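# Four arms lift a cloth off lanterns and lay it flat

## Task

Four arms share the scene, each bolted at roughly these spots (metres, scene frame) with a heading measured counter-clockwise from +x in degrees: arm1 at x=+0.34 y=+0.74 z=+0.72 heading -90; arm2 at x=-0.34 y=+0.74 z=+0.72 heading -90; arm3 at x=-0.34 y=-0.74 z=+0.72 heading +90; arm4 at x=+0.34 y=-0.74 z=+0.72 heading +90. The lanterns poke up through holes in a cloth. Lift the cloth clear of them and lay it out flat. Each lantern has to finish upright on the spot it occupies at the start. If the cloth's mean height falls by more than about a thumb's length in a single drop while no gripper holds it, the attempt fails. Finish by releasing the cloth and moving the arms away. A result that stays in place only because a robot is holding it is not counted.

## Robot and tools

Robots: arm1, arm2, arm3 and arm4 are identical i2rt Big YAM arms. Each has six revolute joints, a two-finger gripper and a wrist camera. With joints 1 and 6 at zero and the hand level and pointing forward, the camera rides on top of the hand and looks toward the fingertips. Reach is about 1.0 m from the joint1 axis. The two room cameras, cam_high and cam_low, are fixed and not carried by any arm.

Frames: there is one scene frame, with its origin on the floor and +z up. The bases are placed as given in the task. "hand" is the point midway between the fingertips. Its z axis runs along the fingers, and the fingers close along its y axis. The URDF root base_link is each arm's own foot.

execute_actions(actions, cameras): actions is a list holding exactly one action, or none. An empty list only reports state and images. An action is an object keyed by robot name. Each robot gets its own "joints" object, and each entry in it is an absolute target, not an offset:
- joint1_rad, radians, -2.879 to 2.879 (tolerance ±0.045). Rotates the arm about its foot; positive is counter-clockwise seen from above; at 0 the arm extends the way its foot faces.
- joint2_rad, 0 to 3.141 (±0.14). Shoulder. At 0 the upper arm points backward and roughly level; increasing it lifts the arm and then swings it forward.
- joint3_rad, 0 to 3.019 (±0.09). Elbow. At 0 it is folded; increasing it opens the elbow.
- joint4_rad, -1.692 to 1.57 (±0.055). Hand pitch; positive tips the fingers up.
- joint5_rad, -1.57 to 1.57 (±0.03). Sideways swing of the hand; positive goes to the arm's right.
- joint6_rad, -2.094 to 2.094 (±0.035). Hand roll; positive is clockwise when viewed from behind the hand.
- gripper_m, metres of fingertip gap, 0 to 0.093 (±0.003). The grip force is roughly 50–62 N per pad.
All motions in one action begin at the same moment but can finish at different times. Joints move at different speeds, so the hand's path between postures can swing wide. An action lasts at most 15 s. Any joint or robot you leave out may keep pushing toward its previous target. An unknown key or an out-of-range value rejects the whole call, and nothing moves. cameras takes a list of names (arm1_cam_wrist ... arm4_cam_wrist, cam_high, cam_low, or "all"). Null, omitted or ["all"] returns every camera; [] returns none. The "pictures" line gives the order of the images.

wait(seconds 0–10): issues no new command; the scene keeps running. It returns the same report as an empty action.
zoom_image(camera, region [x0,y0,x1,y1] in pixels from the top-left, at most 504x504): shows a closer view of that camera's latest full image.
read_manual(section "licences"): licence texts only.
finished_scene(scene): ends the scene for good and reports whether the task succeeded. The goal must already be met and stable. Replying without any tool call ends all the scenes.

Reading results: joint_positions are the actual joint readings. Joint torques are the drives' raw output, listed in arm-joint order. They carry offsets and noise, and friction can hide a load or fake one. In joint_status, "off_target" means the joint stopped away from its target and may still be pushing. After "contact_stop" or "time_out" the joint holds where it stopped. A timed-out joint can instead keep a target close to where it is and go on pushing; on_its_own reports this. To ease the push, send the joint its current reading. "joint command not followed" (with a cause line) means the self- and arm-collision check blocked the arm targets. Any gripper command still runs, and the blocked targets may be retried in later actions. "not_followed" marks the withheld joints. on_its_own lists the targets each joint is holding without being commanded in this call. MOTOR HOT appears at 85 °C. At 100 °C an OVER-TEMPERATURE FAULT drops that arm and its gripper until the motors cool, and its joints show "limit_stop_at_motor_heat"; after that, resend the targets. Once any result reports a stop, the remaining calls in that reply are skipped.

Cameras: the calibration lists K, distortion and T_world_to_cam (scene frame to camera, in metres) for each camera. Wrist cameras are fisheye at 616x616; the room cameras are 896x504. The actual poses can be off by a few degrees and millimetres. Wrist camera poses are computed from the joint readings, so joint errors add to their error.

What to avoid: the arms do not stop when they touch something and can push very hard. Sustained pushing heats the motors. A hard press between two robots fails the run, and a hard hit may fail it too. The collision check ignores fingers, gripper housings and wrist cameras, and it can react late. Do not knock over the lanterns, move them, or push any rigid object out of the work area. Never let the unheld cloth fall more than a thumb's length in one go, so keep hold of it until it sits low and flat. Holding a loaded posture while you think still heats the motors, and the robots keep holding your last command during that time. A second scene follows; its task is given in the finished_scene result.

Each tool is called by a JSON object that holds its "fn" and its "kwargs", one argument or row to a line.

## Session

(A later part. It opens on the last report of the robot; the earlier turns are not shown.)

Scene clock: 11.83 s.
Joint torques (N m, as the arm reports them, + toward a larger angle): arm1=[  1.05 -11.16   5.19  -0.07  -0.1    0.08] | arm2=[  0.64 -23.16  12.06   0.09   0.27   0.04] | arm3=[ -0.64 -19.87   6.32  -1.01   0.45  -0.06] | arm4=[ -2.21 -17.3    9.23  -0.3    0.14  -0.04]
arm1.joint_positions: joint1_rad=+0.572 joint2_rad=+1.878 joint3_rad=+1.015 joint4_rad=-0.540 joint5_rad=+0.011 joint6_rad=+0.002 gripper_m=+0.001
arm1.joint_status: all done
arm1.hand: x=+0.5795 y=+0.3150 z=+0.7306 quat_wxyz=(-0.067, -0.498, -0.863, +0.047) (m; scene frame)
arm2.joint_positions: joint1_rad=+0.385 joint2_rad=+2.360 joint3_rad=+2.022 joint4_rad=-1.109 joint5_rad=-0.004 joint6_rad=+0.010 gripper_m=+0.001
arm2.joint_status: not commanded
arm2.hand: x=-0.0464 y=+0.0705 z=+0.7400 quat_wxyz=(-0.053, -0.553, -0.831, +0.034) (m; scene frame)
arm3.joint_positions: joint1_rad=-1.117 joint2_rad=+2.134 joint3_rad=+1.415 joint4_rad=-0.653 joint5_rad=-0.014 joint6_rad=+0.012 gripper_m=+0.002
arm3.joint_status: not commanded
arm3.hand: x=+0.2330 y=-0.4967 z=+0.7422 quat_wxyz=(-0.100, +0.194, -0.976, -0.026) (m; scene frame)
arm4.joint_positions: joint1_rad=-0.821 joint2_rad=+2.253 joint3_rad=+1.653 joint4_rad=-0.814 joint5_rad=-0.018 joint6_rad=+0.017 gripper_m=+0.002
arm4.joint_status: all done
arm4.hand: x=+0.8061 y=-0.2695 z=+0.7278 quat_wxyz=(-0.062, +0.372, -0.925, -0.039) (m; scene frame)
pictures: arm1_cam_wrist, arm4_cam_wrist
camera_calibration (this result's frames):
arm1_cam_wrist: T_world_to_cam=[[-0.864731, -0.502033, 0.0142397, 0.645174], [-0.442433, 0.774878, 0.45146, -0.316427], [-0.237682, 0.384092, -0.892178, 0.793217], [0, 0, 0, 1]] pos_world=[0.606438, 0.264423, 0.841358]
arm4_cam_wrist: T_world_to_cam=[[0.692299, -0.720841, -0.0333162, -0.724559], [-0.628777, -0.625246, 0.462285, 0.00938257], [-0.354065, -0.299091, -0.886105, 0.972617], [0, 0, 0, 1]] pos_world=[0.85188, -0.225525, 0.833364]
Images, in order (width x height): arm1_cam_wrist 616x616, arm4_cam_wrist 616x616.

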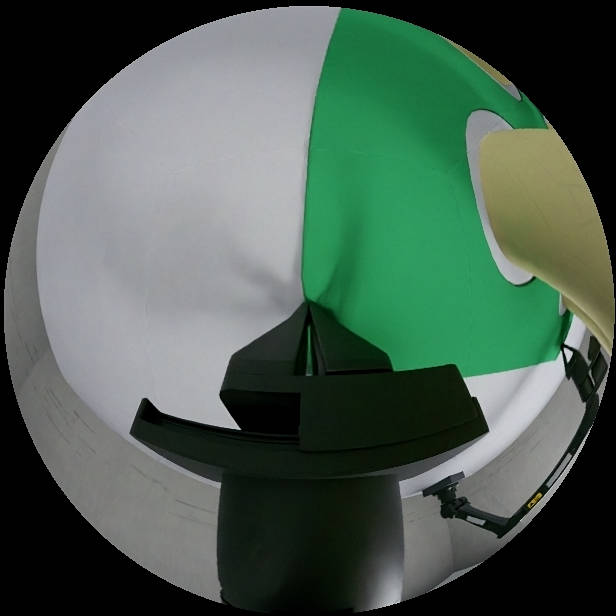

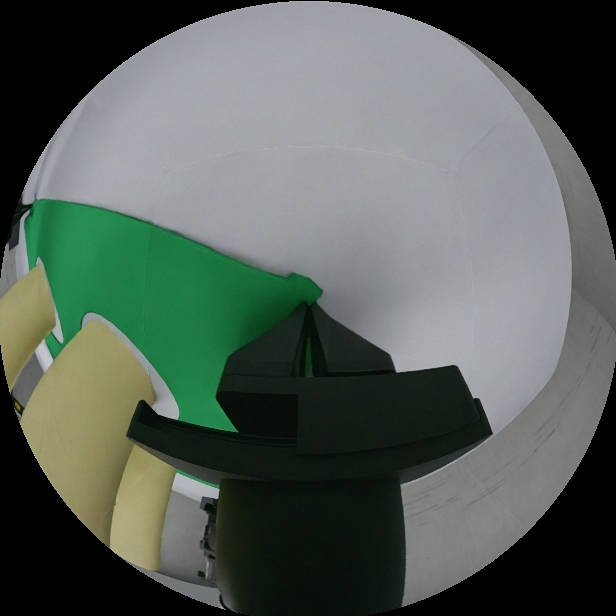

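{"fn": "execute_actions", "kwargs": {
  "actions": [
    {"arm1":{"joints":{"joint2_rad":1.612,"joint3_rad":1.028,"joint4_rad":-0.716}},"arm2":{"joints":{"joint2_rad":2.155,"joint3_rad":1.985,"joint4_rad":-1.11}},"arm3":{"joints":{"joint2_rad":1.915,"joint3_rad":1.438,"joint4_rad":-0.813}},"arm4":{"joints":{"joint2_rad":2.044,"joint3_rad":1.623,"joint4_rad":-0.859}}}
  ],
  "cameras": ["cam_high","cam_low"]
}}

{"fn": "execute_actions", "kwargs": {
  "actions": [
    {"arm1":{"joints":{"joint2_rad":1.392,"joint3_rad":1.13,"joint4_rad":-0.879}},"arm2":{"joints":{"joint2_rad":2.016,"joint3_rad":2.068,"joint4_rad":-1.182}},"arm3":{"joints":{"joint2_rad":1.722,"joint3_rad":1.49,"joint4_rad":-0.908}},"arm4":{"joints":{"joint2_rad":1.855,"joint3_rad":1.655,"joint4_rad":-0.93}}}
  ],
  "cameras": ["cam_high","cam_low"]
}}

Scene clock: 14.13 s.
Joint torques (N m, as the arm reports them, + toward a larger angle): arm1=[  1.33 -11.07   8.23   0.04  -0.1    0.07] | arm2=[  0.64 -22.97  11.64   0.92   0.19   0.04] | arm3=[ -0.47 -19.69   9.26  -0.39   0.27  -0.07] | arm4=[ -2.38 -18.31   9.41   0.08   0.2   -0.04]
arm1.joint_positions: joint1_rad=+0.571 joint2_rad=+1.600 joint3_rad=+1.017 joint4_rad=-0.696 joint5_rad=+0.011 joint6_rad=+0.002 gripper_m=+0.001
arm1.joint_status: all done
arm1.hand: x=+0.5800 y=+0.3149 z=+0.8537 quat_wxyz=(-0.121, -0.495, -0.857, +0.078) (m; scene frame)
arm2.joint_positions: joint1_rad=+0.385 joint2_rad=+2.152 joint3_rad=+1.974 joint4_rad=-1.108 joint5_rad=-0.001 joint6_rad=+0.010 gripper_m=+0.001
arm2.joint_status: all done
arm2.hand: x=-0.0456 y=+0.0684 z=+0.8680 quat_wxyz=(-0.119, -0.548, -0.824, +0.078) (m; scene frame)
arm3.joint_positions: joint1_rad=-1.117 joint2_rad=+1.903 joint3_rad=+1.419 joint4_rad=-0.795 joint5_rad=-0.009 joint6_rad=+0.012 gripper_m=+0.002
arm3.joint_status: all done
arm3.hand: x=+0.2333 y=-0.4969 z=+0.8739 quat_wxyz=(-0.146, +0.193, -0.970, -0.032) (m; scene frame)
arm4.joint_positions: joint1_rad=-0.817 joint2_rad=+2.037 joint3_rad=+1.608 joint4_rad=-0.849 joint5_rad=-0.019 joint6_rad=+0.017 gripper_m=+0.002
arm4.joint_status: all done
arm4.hand: x=+0.8088 y=-0.2639 z=+0.8491 quat_wxyz=(-0.125, +0.371, -0.918, -0.066) (m; scene frame)
pictures: cam_high, cam_low
Images, in order (width x height): cam_high 896x504, cam_low 896x504.

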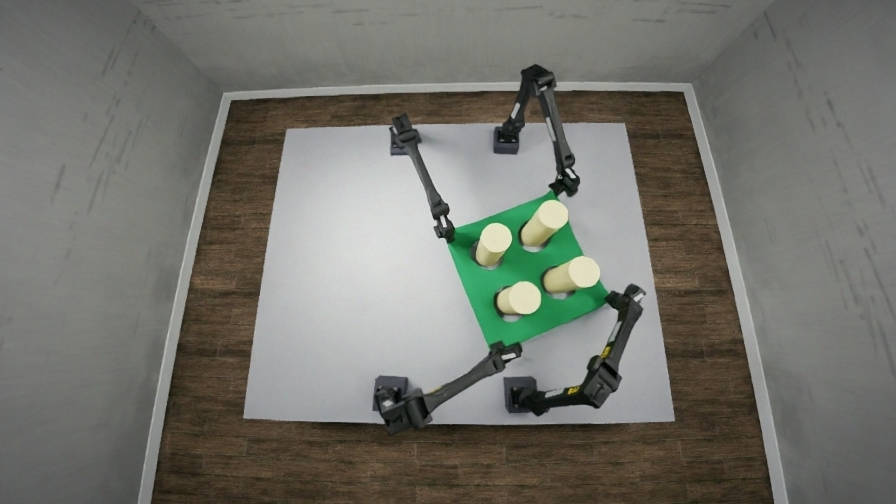

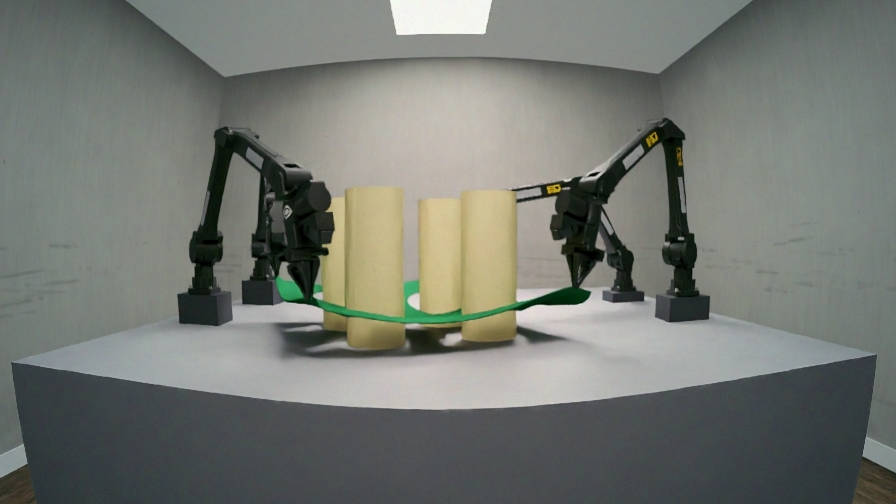

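Scene clock: 15.50 s.
Joint torques (N m, as the arm reports them, + toward a larger angle): arm1=[  1.3  -10.01  10.4    0.32  -0.09   0.06] | arm2=[  0.21 -21.75  13.23   0.58   0.2    0.04] | arm3=[ -0.6  -18.02  11.05  -0.13   0.27  -0.06] | arm4=[ -2.37 -16.65  11.76   0.27   0.2   -0.04]
arm1.joint_positions: joint1_rad=+0.571 joint2_rad=+1.386 joint3_rad=+1.108 joint4_rad=-0.859 joint5_rad=+0.011 joint6_rad=+0.002 gripper_m=+0.001
arm1.joint_status: all done
arm1.hand: x=+0.5805 y=+0.3153 z=+0.9798 quat_wxyz=(-0.181, -0.488, -0.846, +0.113) (m; scene frame)
arm2.joint_positions: joint1_rad=+0.385 joint2_rad=+2.011 joint3_rad=+2.041 joint4_rad=-1.169 joint5_rad=-0.001 joint6_rad=+0.010 gripper_m=+0.001
arm2.joint_status: all done
arm2.hand: x=-0.0462 y=+0.0706 z=+0.9943 quat_wxyz=(-0.180, -0.541, -0.813, +0.118) (m; scene frame)
arm3.joint_positions: joint1_rad=-1.117 joint2_rad=+1.716 joint3_rad=+1.458 joint4_rad=-0.891 joint5_rad=-0.009 joint6_rad=+0.012 gripper_m=+0.002
arm3.joint_status: all done
arm3.hand: x=+0.2279 y=-0.4985 z=+0.9942 quat_wxyz=(-0.208, +0.191, -0.958, -0.046) (m; scene frame)
arm4.joint_positions: joint1_rad=-0.817 joint2_rad=+1.848 joint3_rad=+1.621 joint4_rad=-0.919 joint5_rad=-0.019 joint6_rad=+0.017 gripper_m=+0.002
arm4.joint_status: all done
arm4.hand: x=+0.8051 y=-0.2684 z=+0.9711 quat_wxyz=(-0.184, +0.368, -0.907, -0.091) (m; scene frame)
pictures: cam_high, cam_low
Images, in order (width x height): cam_high 896x504, cam_low 896x504.

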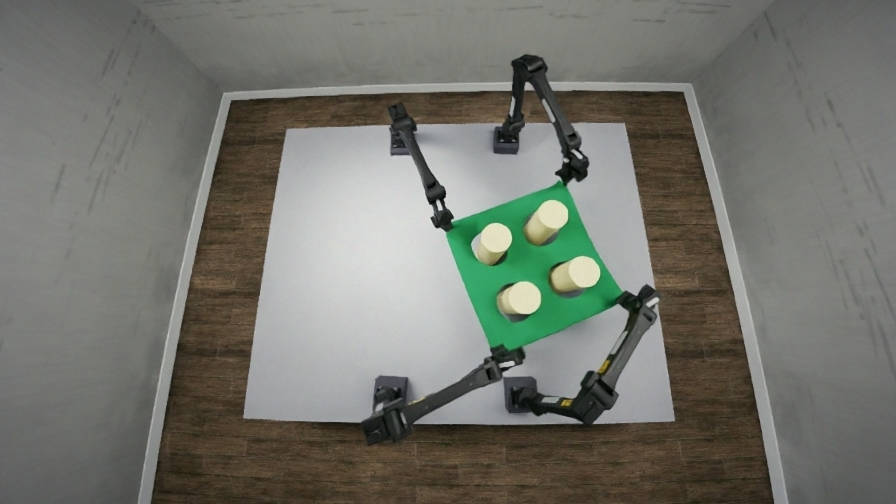

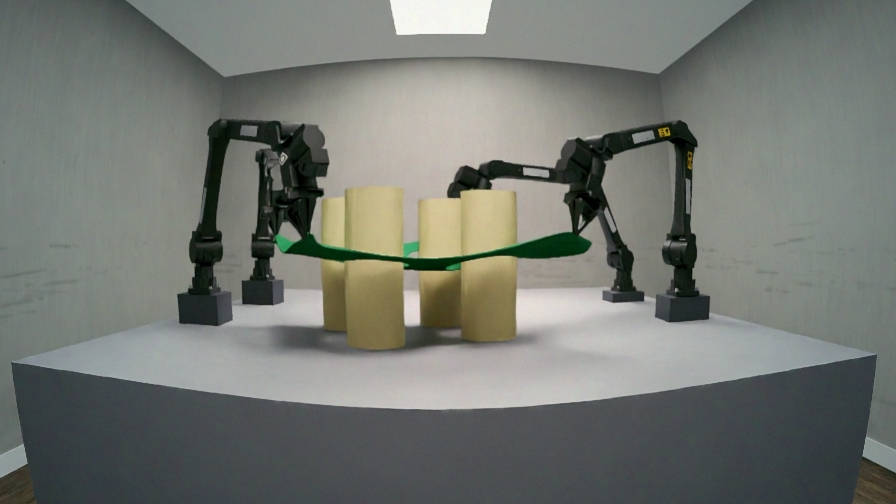

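{"fn": "execute_actions", "kwargs": {
  "actions": [
    {"arm1":{"joints":{"joint2_rad":1.27,"joint3_rad":1.32,"joint4_rad":-1.032}},"arm2":{"joints":{"joint2_rad":1.813,"joint3_rad":1.976,"joint4_rad":-0.943}},"arm3":{"joints":{"joint2_rad":1.62,"joint3_rad":1.67,"joint4_rad":-1.02}},"arm4":{"joints":{"joint1_rad":-0.845,"joint2_rad":1.736,"joint3_rad":1.795,"joint4_rad":-1.027}}}
  ],
  "cameras": ["cam_high","cam_low"]
}}

{"fn": "execute_actions", "kwargs": {
  "actions": [
    {"arm1":{"joints":{"joint2_rad":1.254,"joint3_rad":1.625,"joint4_rad":-1.199}},"arm2":{"joints":{"joint2_rad":1.735,"joint3_rad":2.095,"joint4_rad":-0.833}},"arm3":{"joints":{"joint2_rad":1.59,"joint3_rad":1.945,"joint4_rad":-1.18}},"arm4":{"joints":{"joint2_rad":1.714,"joint3_rad":2.08,"joint4_rad":-1.185}}}
  ],
  "cameras": ["cam_high","cam_low"]
}}

Scene clock: 17.13 s.
Joint torques (N m, as the arm reports them, + toward a larger angle): arm1=[ 1.06 -8.45 10.87  0.52 -0.1   0.06] | arm2=[  0.63 -20.22  13.02   1.79   0.23   0.04] | arm3=[ -0.62 -17.49  12.19   0.27   0.27  -0.06] | arm4=[ -3.19 -15.34  12.49   0.41   0.2   -0.04]
arm1.joint_positions: joint1_rad=+0.571 joint2_rad=+1.265 joint3_rad=+1.297 joint4_rad=-1.012 joint5_rad=+0.011 joint6_rad=+0.002 gripper_m=+0.001
arm1.joint_status: all done
arm1.hand: x=+0.5821 y=+0.3139 z=+1.1124 quat_wxyz=(-0.247, -0.479, -0.829, +0.150) (m; scene frame)
arm2.joint_positions: joint1_rad=+0.386 joint2_rad=+1.818 joint3_rad=+1.958 joint4_rad=-0.947 joint5_rad=-0.003 joint6_rad=+0.010 gripper_m=+0.001
arm2.joint_status: all done
arm2.hand: x=-0.0455 y=+0.0716 z=+1.1184 quat_wxyz=(-0.313, -0.513, -0.773, +0.203) (m; scene frame)
arm3.joint_positions: joint1_rad=-1.117 joint2_rad=+1.618 joint3_rad=+1.629 joint4_rad=-1.005 joint5_rad=-0.009 joint6_rad=+0.012 gripper_m=+0.002
arm3.joint_status: all done
arm3.hand: x=+0.2356 y=-0.4945 z=+1.1243 quat_wxyz=(-0.281, +0.187, -0.939, -0.061) (m; scene frame)
arm4.joint_positions: joint1_rad=-0.825 joint2_rad=+1.728 joint3_rad=+1.756 joint4_rad=-1.015 joint5_rad=-0.019 joint6_rad=+0.017 gripper_m=+0.002
arm4.joint_status: all done
arm4.hand: x=+0.8115 y=-0.2705 z=+1.1045 quat_wxyz=(-0.256, +0.357, -0.890, -0.120) (m; scene frame)
pictures: cam_high, cam_low
Images, in order (width x height): cam_high 896x504, cam_low 896x504.

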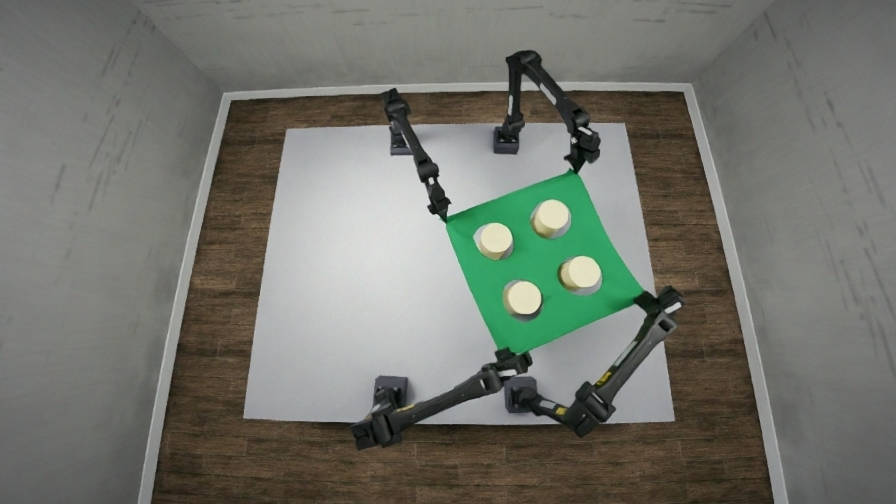

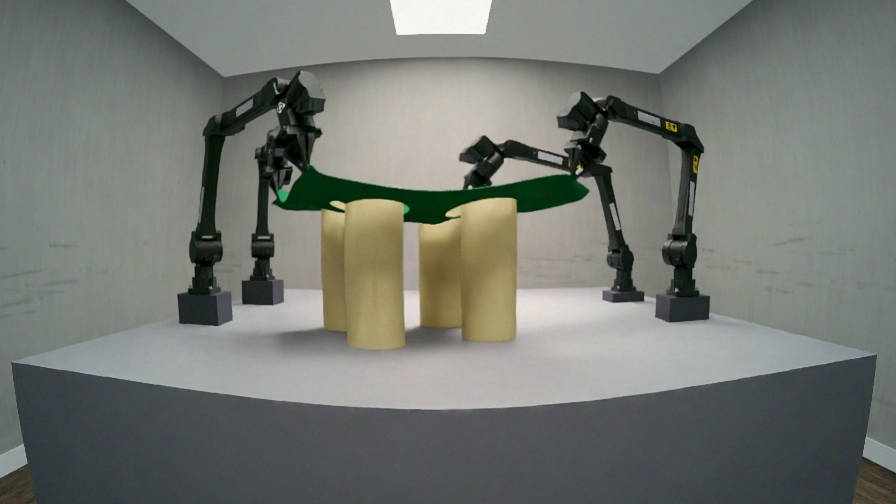

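Scene clock: 18.43 s.
Joint torques (N m, as the arm reports them, + toward a larger angle): arm1=[ 1.21 -7.72 11.43  0.69 -0.11  0.09] | arm2=[  0.23 -18.43  14.91   2.34   0.24   0.04] | arm3=[ -0.54 -18.06  12.25   0.4    0.26  -0.06] | arm4=[ -3.37 -14.86  12.63   0.57   0.21  -0.04]
arm1.joint_positions: joint1_rad=+0.571 joint2_rad=+1.246 joint3_rad=+1.591 joint4_rad=-1.180 joint5_rad=+0.011 joint6_rad=+0.002 gripper_m=+0.001
arm1.joint_status: all done
arm1.hand: x=+0.5823 y=+0.3148 z=+1.2503 quat_wxyz=(-0.307, -0.467, -0.808, +0.184) (m; scene frame)
arm2.joint_positions: joint1_rad=+0.386 joint2_rad=+1.736 joint3_rad=+2.056 joint4_rad=-0.842 joint5_rad=-0.003 joint6_rad=+0.010 gripper_m=+0.001
arm2.joint_status: all done
arm2.hand: x=-0.0461 y=+0.0737 z=+1.2518 quat_wxyz=(-0.420, -0.478, -0.721, +0.273) (m; scene frame)
arm3.joint_positions: joint1_rad=-1.117 joint2_rad=+1.596 joint3_rad=+1.899 joint4_rad=-1.165 joint5_rad=-0.008 joint6_rad=+0.012 gripper_m=+0.002
arm3.joint_status: all done
arm3.hand: x=+0.2350 y=-0.4941 z=+1.2550 quat_wxyz=(-0.343, +0.184, -0.918, -0.074) (m; scene frame)
arm4.joint_positions: joint1_rad=-0.825 joint2_rad=+1.708 joint3_rad=+2.036 joint4_rad=-1.173 joint5_rad=-0.019 joint6_rad=+0.017 gripper_m=+0.002
arm4.joint_status: all done
arm4.hand: x=+0.8133 y=-0.2699 z=+1.2400 quat_wxyz=(-0.318, +0.349, -0.869, -0.145) (m; scene frame)
pictures: cam_high, cam_low
Images, in order (width x height): cam_high 896x504, cam_low 896x504.

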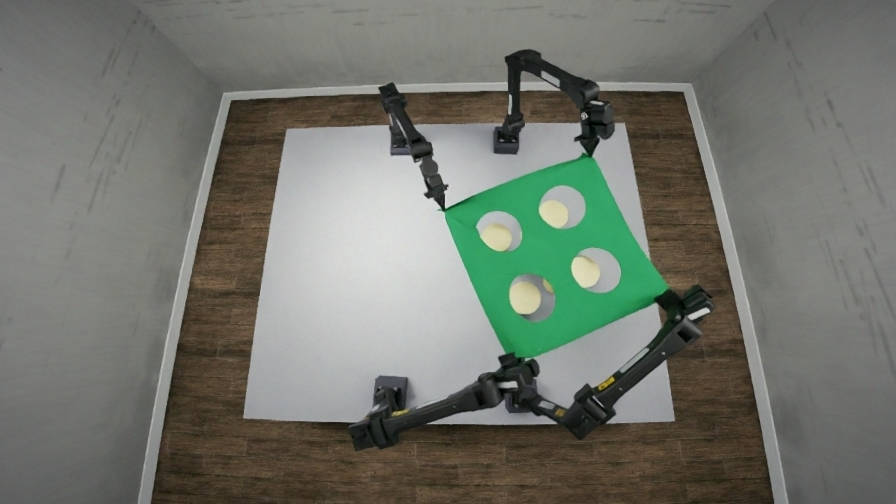

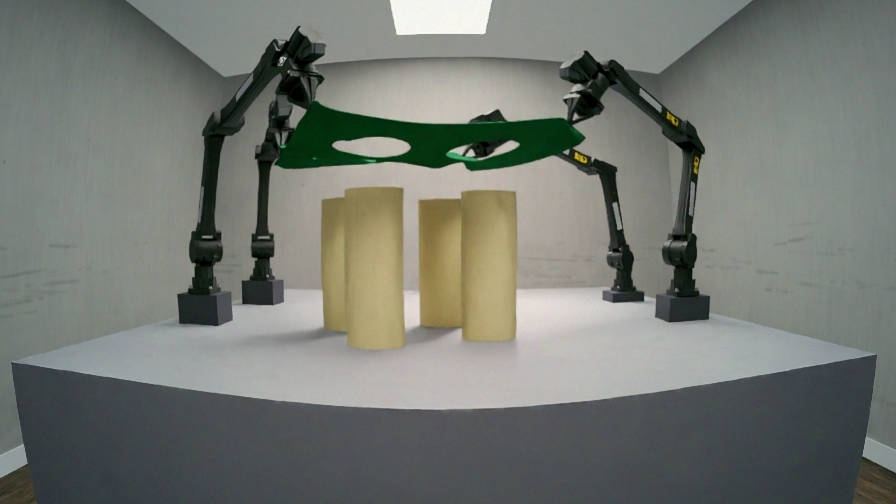

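{"fn": "execute_actions", "kwargs": {
  "actions": [
    {"arm1":{"joints":{"joint1_rad":0.135,"joint2_rad":1.19,"joint3_rad":1.64,"joint4_rad":-1.423,"joint6_rad":-0.31}},"arm2":{"joints":{"joint1_rad":0.086,"joint2_rad":1.463,"joint3_rad":1.87,"joint4_rad":-1.084,"joint6_rad":-0.18}},"arm3":{"joints":{"joint1_rad":-0.683,"joint2_rad":1.14,"joint3_rad":1.57,"joint4_rad":-1.407,"joint6_rad":0.56}},"arm4":{"joints":{"joint1_rad":-0.423,"joint2_rad":1.313,"joint3_rad":1.68,"joint4_rad":-1.345,"joint6_rad":0.53}}}
  ],
  "cameras": ["cam_high","cam_low"]
}}

{"fn": "execute_actions", "kwargs": {
  "actions": [
    {"arm1":{"joints":{"joint1_rad":-0.34,"joint2_rad":1.261,"joint3_rad":1.7,"joint4_rad":-1.41,"joint6_rad":-0.66}},"arm2":{"joints":{"joint1_rad":-0.33,"joint2_rad":1.404,"joint3_rad":1.89,"joint4_rad":-1.31,"joint6_rad":-0.47}},"arm3":{"joints":{"joint1_rad":0.117,"joint2_rad":1.037,"joint3_rad":1.5,"joint4_rad":-1.441,"joint6_rad":1.48}},"arm4":{"joints":{"joint1_rad":0.198,"joint2_rad":1.215,"joint3_rad":1.6,"joint4_rad":-1.358,"joint6_rad":1.27}}}
  ],
  "cameras": ["cam_high","cam_low"]
}}

{"fn": "execute_actions", "kwargs": {
  "actions": [
    {"arm1":{"joints":{"joint1_rad":-0.692,"joint2_rad":1.52,"joint3_rad":1.875,"joint4_rad":-1.326,"joint6_rad":-0.89}},"arm2":{"joints":{"joint1_rad":-0.758,"joint2_rad":1.593,"joint3_rad":2.08,"joint4_rad":-1.458,"joint6_rad":-0.77}},"arm3":{"joints":{"joint1_rad":0.698,"joint2_rad":1.431,"joint3_rad":1.75,"joint4_rad":-1.291,"joint6_rad":2.05}},"arm4":{"joints":{"joint1_rad":0.715,"joint2_rad":1.511,"joint3_rad":1.81,"joint4_rad":-1.267,"joint6_rad":1.91}}}
  ],
  "cameras": ["cam_high","cam_low"]
}}

Scene clock: 21.33 s.
Joint torques (N m, as the arm reports them, + toward a larger angle): arm1=[ 1.29 -6.85 12.21  0.53 -0.14 -0.06] | arm2=[  0.84 -13.82  11.65   1.46   0.26  -0.01] | arm3=[ 0.26 -7.96  8.84  0.44  0.18  0.08] | arm4=[-2.42 -8.63  9.28  0.37  0.22  0.  ]
arm1.joint_positions: joint1_rad=+0.128 joint2_rad=+1.192 joint3_rad=+1.591 joint4_rad=-1.404 joint5_rad=+0.011 joint6_rad=-0.294 gripper_m=+0.001
arm1.joint_status: all done
arm1.hand: x=+0.3711 y=+0.3120 z=+1.2418 quat_wxyz=(-0.168, -0.540, -0.794, +0.222) (m; scene frame)
arm2.joint_positions: joint1_rad=+0.084 joint2_rad=+1.466 joint3_rad=+1.862 joint4_rad=-1.077 joint5_rad=-0.004 joint6_rad=-0.172 gripper_m=+0.001
arm2.joint_status: all done
arm2.hand: x=-0.2711 y=+0.1512 z=+1.2689 quat_wxyz=(-0.296, -0.542, -0.721, +0.314) (m; scene frame)
arm3.joint_positions: joint1_rad=-0.679 joint2_rad=+1.135 joint3_rad=+1.567 joint4_rad=-1.395 joint5_rad=-0.005 joint6_rad=+0.546 gripper_m=+0.002
arm3.joint_status: all done
arm3.hand: x=-0.0652 y=-0.4330 z=+1.2787 quat_wxyz=(-0.233, +0.141, -0.943, -0.192) (m; scene frame)
arm4.joint_positions: joint1_rad=-0.414 joint2_rad=+1.314 joint3_rad=+1.676 joint4_rad=-1.331 joint5_rad=-0.019 joint6_rad=+0.523 gripper_m=+0.002
arm4.joint_status: all done
arm4.hand: x=+0.5200 y=-0.2848 z=+1.2548 quat_wxyz=(-0.182, +0.313, -0.904, -0.229) (m; scene frame)
pictures: cam_high, cam_low
Images, in order (width x height): cam_high 896x504, cam_low 896x504.

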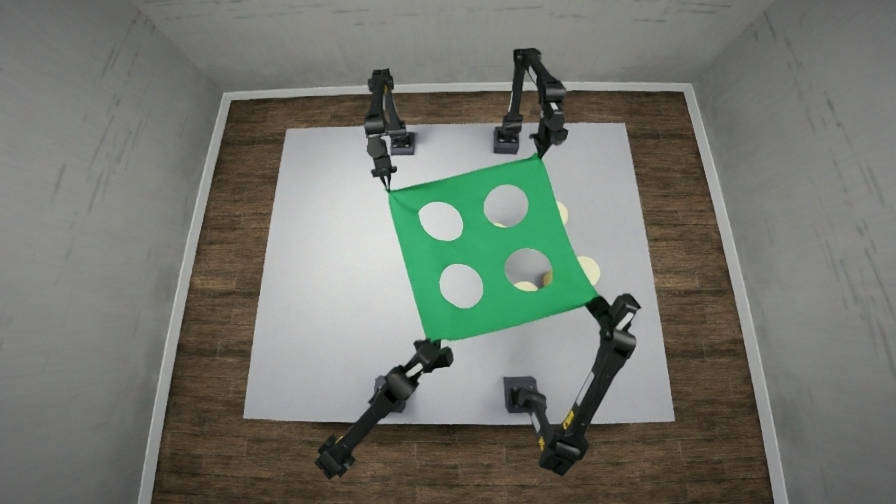

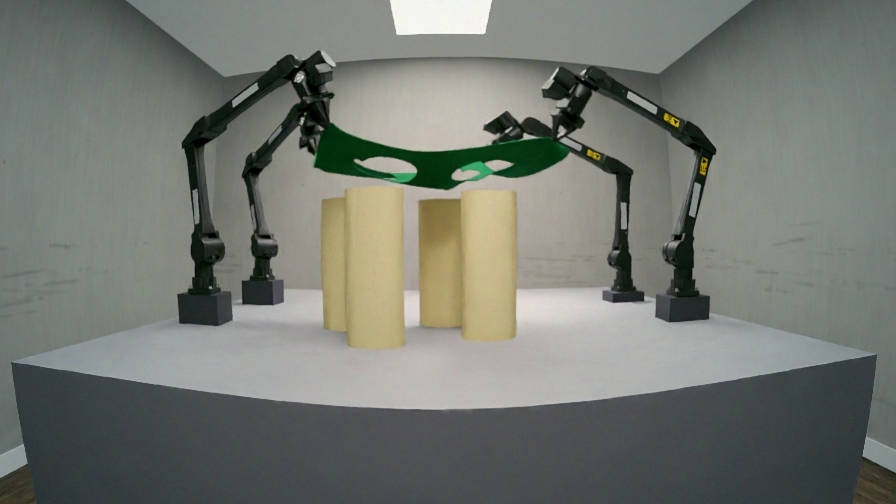

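Scene clock: 23.17 s.
Joint torques (N m, as the arm reports them, + toward a larger angle): arm1=[ 1.53 -8.3  11.63  1.07 -0.06 -0.07] | arm2=[  0.45 -13.31  12.99   1.26   0.31   0.01] | arm3=[ 1.17 -8.05  9.2   0.21  0.17  0.03] | arm4=[-2.   -8.27  9.48  0.33  0.17 -0.03]
arm1.joint_positions: joint1_rad=-0.347 joint2_rad=+1.267 joint3_rad=+1.659 joint4_rad=-1.404 joint5_rad=+0.009 joint6_rad=-0.644 gripper_m=+0.001
arm1.joint_status: all done
arm1.hand: x=+0.1619 y=+0.3181 z=+1.2445 quat_wxyz=(-0.066, -0.589, -0.760, +0.268) (m; scene frame)
arm2.joint_positions: joint1_rad=-0.326 joint2_rad=+1.416 joint3_rad=+1.862 joint4_rad=-1.303 joint5_rad=-0.006 joint6_rad=-0.462 gripper_m=+0.001
arm2.joint_status: all done
arm2.hand: x=-0.4944 y=+0.2296 z=+1.2565 quat_wxyz=(-0.139, -0.607, -0.713, +0.322) (m; scene frame)
arm3.joint_positions: joint1_rad=+0.113 joint2_rad=+1.051 joint3_rad=+1.491 joint4_rad=-1.427 joint5_rad=-0.003 joint6_rad=+1.467 gripper_m=+0.002
arm3.joint_status: all done
arm3.hand: x=-0.3620 y=-0.3661 z=+1.2657 quat_wxyz=(-0.009, +0.081, -0.955, -0.287) (m; scene frame)
arm4.joint_positions: joint1_rad=+0.202 joint2_rad=+1.230 joint3_rad=+1.592 joint4_rad=-1.344 joint5_rad=-0.017 joint6_rad=+1.263 gripper_m=+0.002
arm4.joint_status: all done
arm4.hand: x=+0.2333 y=-0.2976 z=+1.2525 quat_wxyz=(+0.003, +0.256, -0.922, -0.290) (m; scene frame)
pictures: cam_high, cam_low
Images, in order (width x height): cam_high 896x504, cam_low 896x504.

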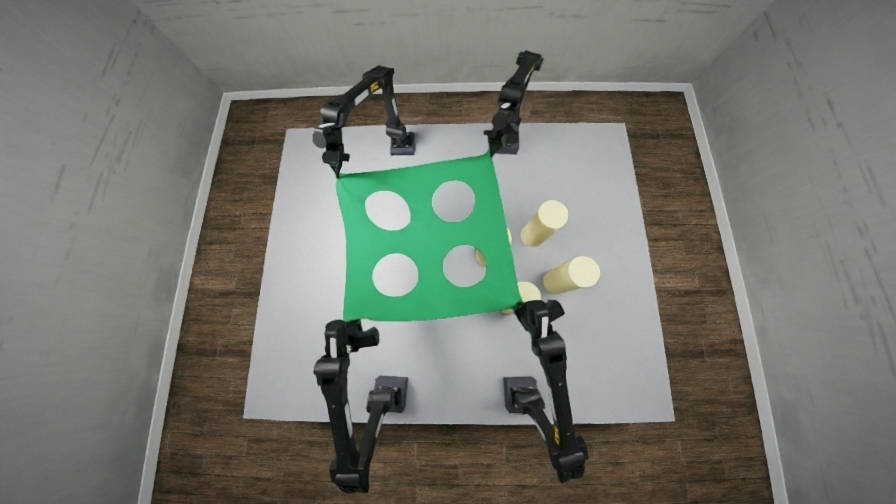

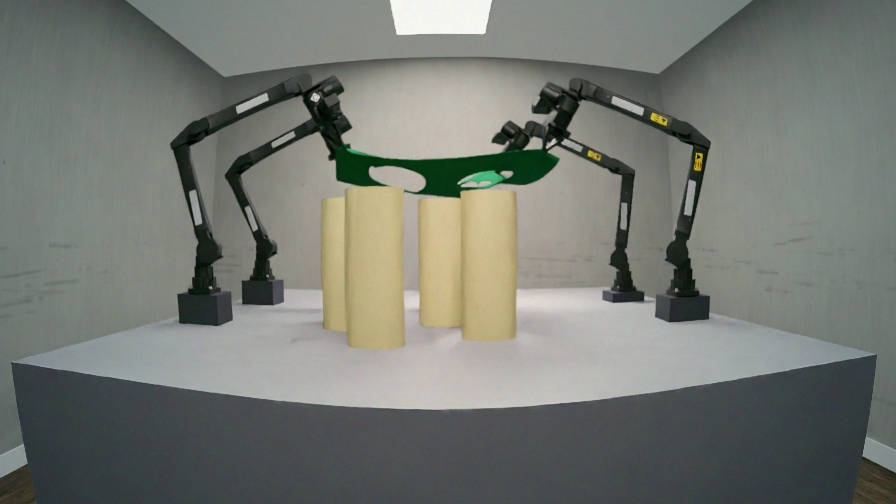

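Scene clock: 24.80 s.
Joint torques (N m, as the arm reports them, + toward a larger angle): arm1=[  0.64 -13.21  11.37   1.61   0.03  -0.05] | arm2=[  0.66 -15.56  15.12   1.08   0.26   0.01] | arm3=[  0.43 -16.9   12.33   1.27   0.03   0.04] | arm4=[ -1.56 -14.1   12.67   0.83  -0.07  -0.03]
arm1.joint_positions: joint1_rad=-0.690 joint2_rad=+1.528 joint3_rad=+1.842 joint4_rad=-1.334 joint5_rad=+0.007 joint6_rad=-0.874 gripper_m=+0.001
arm1.joint_status: all done
arm1.hand: x=-0.0424 y=+0.3210 z=+1.2165 quat_wxyz=(+0.011, -0.631, -0.726, +0.273) (m; scene frame)
arm2.joint_positions: joint1_rad=-0.755 joint2_rad=+1.598 joint3_rad=+2.026 joint4_rad=-1.453 joint5_rad=-0.005 joint6_rad=-0.761 gripper_m=+0.001
arm2.joint_status: all done
arm2.hand: x=-0.7190 y=+0.3135 z=+1.2182 quat_wxyz=(-0.013, -0.671, -0.690, +0.271) (m; scene frame)
arm3.joint_positions: joint1_rad=+0.699 joint2_rad=+1.455 joint3_rad=+1.703 joint4_rad=-1.303 joint5_rad=+0.001 joint6_rad=+2.039 gripper_m=+0.002
arm3.joint_status: all done
arm3.hand: x=-0.6618 y=-0.3106 z=+1.2067 quat_wxyz=(+0.130, +0.087, -0.964, -0.215) (m; scene frame)
arm4.joint_positions: joint1_rad=+0.714 joint2_rad=+1.536 joint3_rad=+1.764 joint4_rad=-1.273 joint5_rad=-0.012 joint6_rad=+1.905 gripper_m=+0.002
arm4.joint_status: all done
arm4.hand: x=-0.0491 y=-0.3184 z=+1.1998 quat_wxyz=(+0.144, +0.196, -0.945, -0.219) (m; scene frame)
pictures: cam_high, cam_low
Images, in order (width x height): cam_high 896x504, cam_low 896x504.

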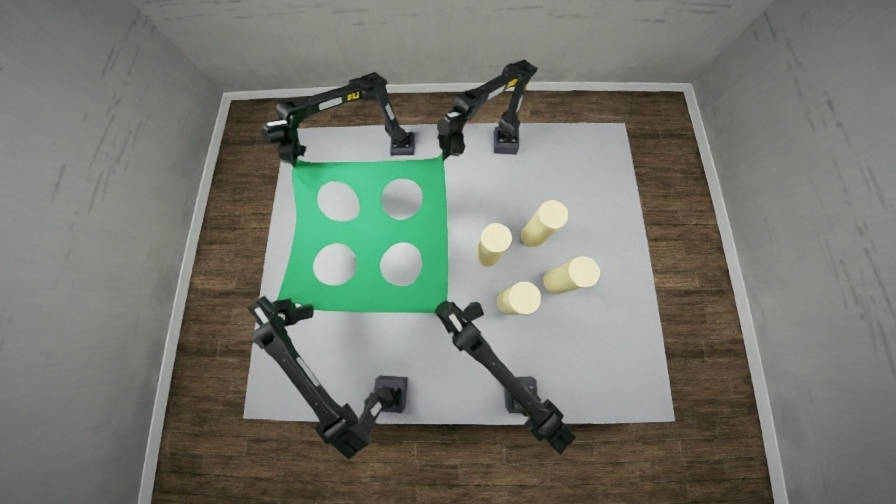

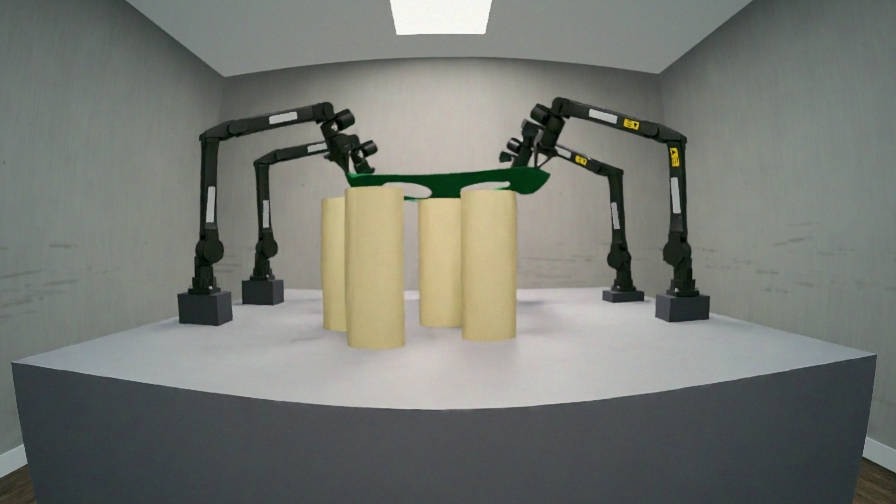

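{"fn": "execute_actions", "kwargs": {
  "actions": [
    {"arm1":{"joints":{"joint2_rad":1.638,"joint3_rad":1.43,"joint4_rad":-1.031}},"arm2":{"joints":{"joint2_rad":1.64,"joint3_rad":1.545,"joint4_rad":-1.144}},"arm3":{"joints":{"joint2_rad":1.568,"joint3_rad":1.32,"joint4_rad":-0.989}},"arm4":{"joints":{"joint2_rad":1.658,"joint3_rad":1.4,"joint4_rad":-0.98}}}
  ],
  "cameras": []
}}

{"fn": "execute_actions", "kwargs": {
  "actions": [
    {"arm1":{"joints":{"joint2_rad":2.0,"joint3_rad":1.32,"joint4_rad":-0.811}},"arm2":{"joints":{"joint1_rad":-0.79,"joint2_rad":1.98,"joint3_rad":1.425,"joint4_rad":-0.934}},"arm3":{"joints":{"joint1_rad":0.73,"joint2_rad":1.984,"joint3_rad":1.26,"joint4_rad":-0.764}},"arm4":{"joints":{"joint2_rad":2.04,"joint3_rad":1.325,"joint4_rad":-0.771}}}
  ]
}}

Scene clock: 26.67 s.
Joint torques (N m, as the arm reports them, + toward a larger angle): arm1=[  0.57 -14.61   8.61   1.12   0.03  -0.07] | arm2=[  0.46 -17.45  12.56   1.45   0.3    0.  ] | arm3=[  0.57 -19.18   9.42   0.95   0.04   0.03] | arm4=[ -1.43 -15.2    9.83   0.36  -0.13  -0.03]
arm1.joint_positions: joint1_rad=-0.690 joint2_rad=+1.638 joint3_rad=+1.429 joint4_rad=-1.036 joint5_rad=+0.006 joint6_rad=-0.875 gripper_m=+0.001
arm1.joint_status: all done
arm1.hand: x=-0.0451 y=+0.3197 z=+0.9878 quat_wxyz=(+0.009, -0.647, -0.745, +0.164) (m; scene frame)
arm2.joint_positions: joint1_rad=-0.754 joint2_rad=+1.649 joint3_rad=+1.523 joint4_rad=-1.157 joint5_rad=-0.006 joint6_rad=-0.761 gripper_m=+0.001
arm2.joint_status: all done
arm2.hand: x=-0.7140 y=+0.3179 z=+0.9814 quat_wxyz=(-0.009, -0.689, -0.710, +0.145) (m; scene frame)
arm3.joint_positions: joint1_rad=+0.699 joint2_rad=+1.594 joint3_rad=+1.304 joint4_rad=-1.005 joint5_rad=+0.001 joint6_rad=+2.040 gripper_m=+0.002
arm3.joint_status: all done
arm3.hand: x=-0.6564 y=-0.3155 z=+0.9742 quat_wxyz=(+0.068, +0.089, -0.987, -0.116) (m; scene frame)
arm4.joint_positions: joint1_rad=+0.714 joint2_rad=+1.676 joint3_rad=+1.385 joint4_rad=-0.980 joint5_rad=-0.011 joint6_rad=+1.906 gripper_m=+0.002
arm4.joint_status: all done
arm4.hand: x=-0.0485 y=-0.3225 z=+0.9703 quat_wxyz=(+0.087, +0.200, -0.968, -0.124) (m; scene frame)
pictures: none
No camera images: the call's "cameras" was empty. Leave "cameras" out to get every camera's image.

Scene clock: 28.07 s.
Joint torques (N m, as the arm reports them, + toward a larger angle): arm1=[  0.21 -15.44   6.62   0.38   0.19  -0.05] | arm2=[ -0.88 -18.    10.02   0.64   0.54  -0.02] | arm3=[  1.56 -21.82   6.71   0.08  -0.03   0.02] | arm4=[ -0.66 -17.16   6.73  -0.21  -0.39  -0.02]
arm1.joint_positions: joint1_rad=-0.687 joint2_rad=+1.984 joint3_rad=+1.321 joint4_rad=-0.808 joint5_rad=+0.001 joint6_rad=-0.875 gripper_m=+0.001
arm1.joint_status: all done
arm1.hand: x=-0.0405 y=+0.3226 z=+0.7663 quat_wxyz=(+0.004, -0.653, -0.755, +0.051) (m; scene frame)
arm2.joint_positions: joint1_rad=-0.772 joint2_rad=+1.970 joint3_rad=+1.411 joint4_rad=-0.938 joint5_rad=-0.014 joint6_rad=-0.761 gripper_m=+0.001
arm2.joint_status: all done
arm2.hand: x=-0.7244 y=+0.3190 z=+0.7677 quat_wxyz=(-0.008, -0.702, -0.711, +0.038) (m; scene frame)
arm3.joint_positions: joint1_rad=+0.721 joint2_rad=+2.002 joint3_rad=+1.251 joint4_rad=-0.770 joint5_rad=+0.003 joint6_rad=+2.042 gripper_m=+0.002
arm3.joint_status: all done
arm3.hand: x=-0.6646 y=-0.3216 z=+0.7519 quat_wxyz=(+0.008, +0.099, -0.995, -0.020) (m; scene frame)
arm4.joint_positions: joint1_rad=+0.705 joint2_rad=+2.047 joint3_rad=+1.324 joint4_rad=-0.763 joint5_rad=-0.006 joint6_rad=+1.907 gripper_m=+0.002
arm4.joint_status: all done
arm4.hand: x=-0.0436 y=-0.3229 z=+0.7529 quat_wxyz=(+0.030, +0.198, -0.979, -0.034) (m; scene frame)
pictures: arm1_cam_wrist, arm2_cam_wrist, arm3_cam_wrist, arm4_cam_wrist, cam_high, cam_low
camera_calibration (this result's frames):
arm1_cam_wrist: T_world_to_cam=[[-0.986369, -0.142871, 0.0816363, -0.060081], [-0.0768664, 0.838724, 0.539104, -0.685647], [-0.145492, 0.525481, -0.838273, 0.591576], [0, 0, 0, 1]] pos_world=[-0.0258953, 0.255623, 0.870442]
arm2_cam_wrist: T_world_to_cam=[[-0.99952, 0.00177437, 0.0309162, -0.749379], [0.0180362, 0.844901, 0.534619, -0.663476], [-0.0251725, 0.53492, -0.844528, 0.586429], [0, 0, 0, 1]] pos_world=[-0.722292, 0.248208, 0.873131]
arm3_cam_wrist: T_world_to_cam=[[0.195563, -0.979923, -0.0387964, -0.158011], [-0.780469, -0.179469, 0.598881, -1.02147], [-0.593821, -0.0868399, -0.799897, 0.301871], [0, 0, 0, 1]] pos_world=[-0.587067, -0.311946, 0.847075]
arm4_cam_wrist: T_world_to_cam=[[0.382279, -0.920015, -0.0862263, -0.211892], [-0.702526, -0.349985, 0.619652, -0.602668], [-0.600267, -0.176304, -0.780126, 0.627254], [0, 0, 0, 1]] pos_world=[0.0341319, -0.295281, 0.844511]
Images, in order (width x height): arm1_cam_wrist 616x616, arm2_cam_wrist 616x616, arm3_cam_wrist 616x616, arm4_cam_wrist 616x616, cam_high 896x504, cam_low 896x504.

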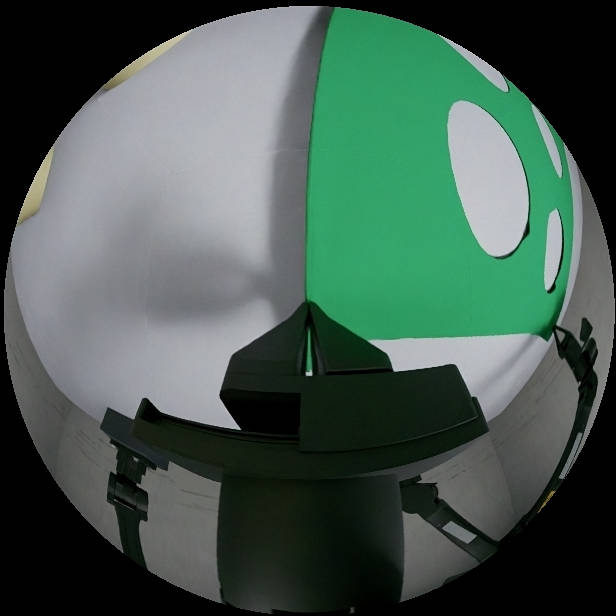

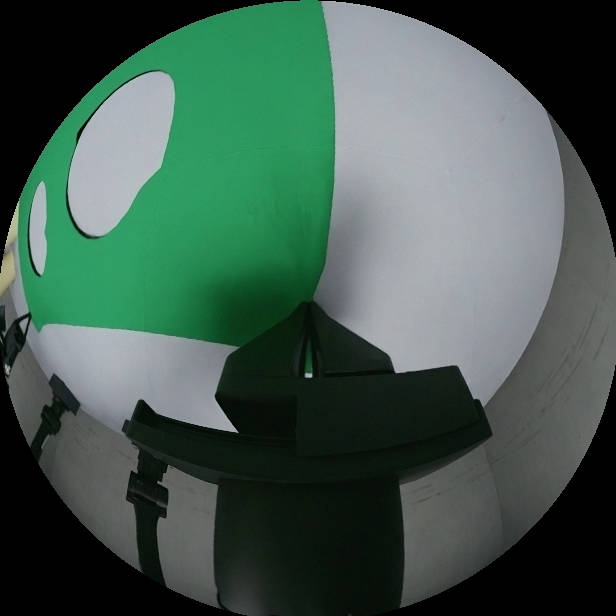

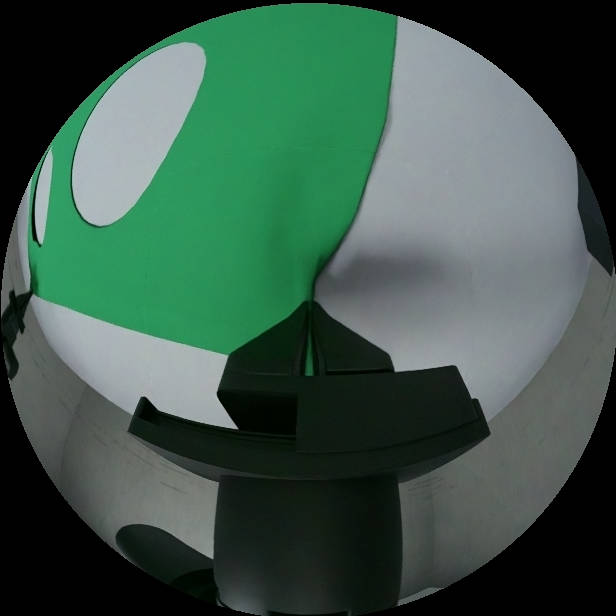

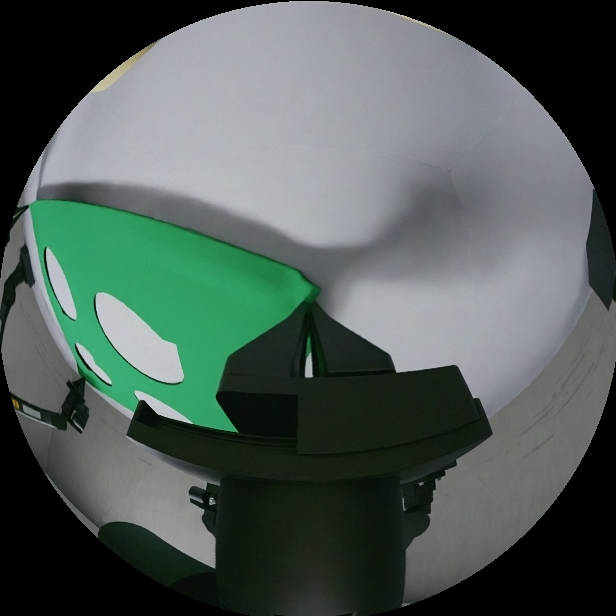

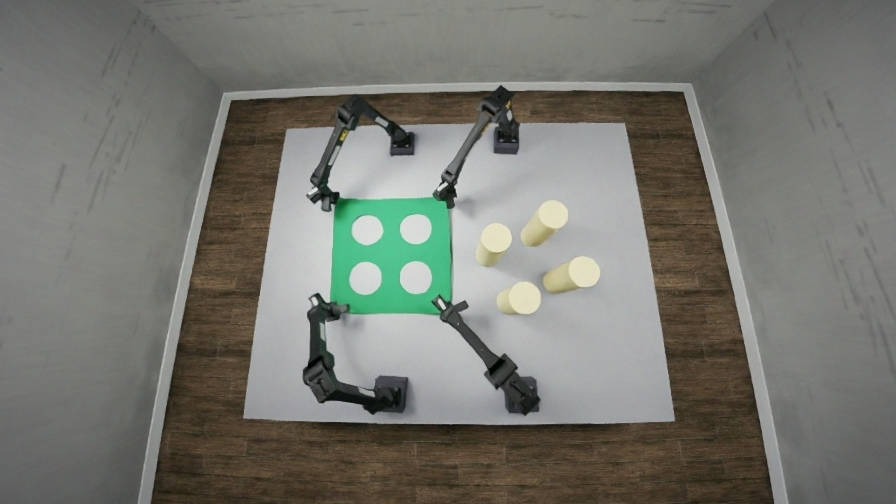

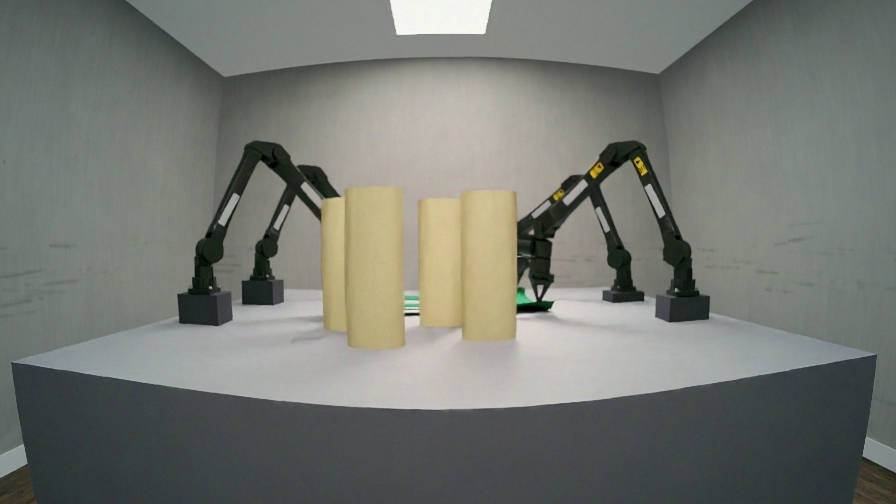

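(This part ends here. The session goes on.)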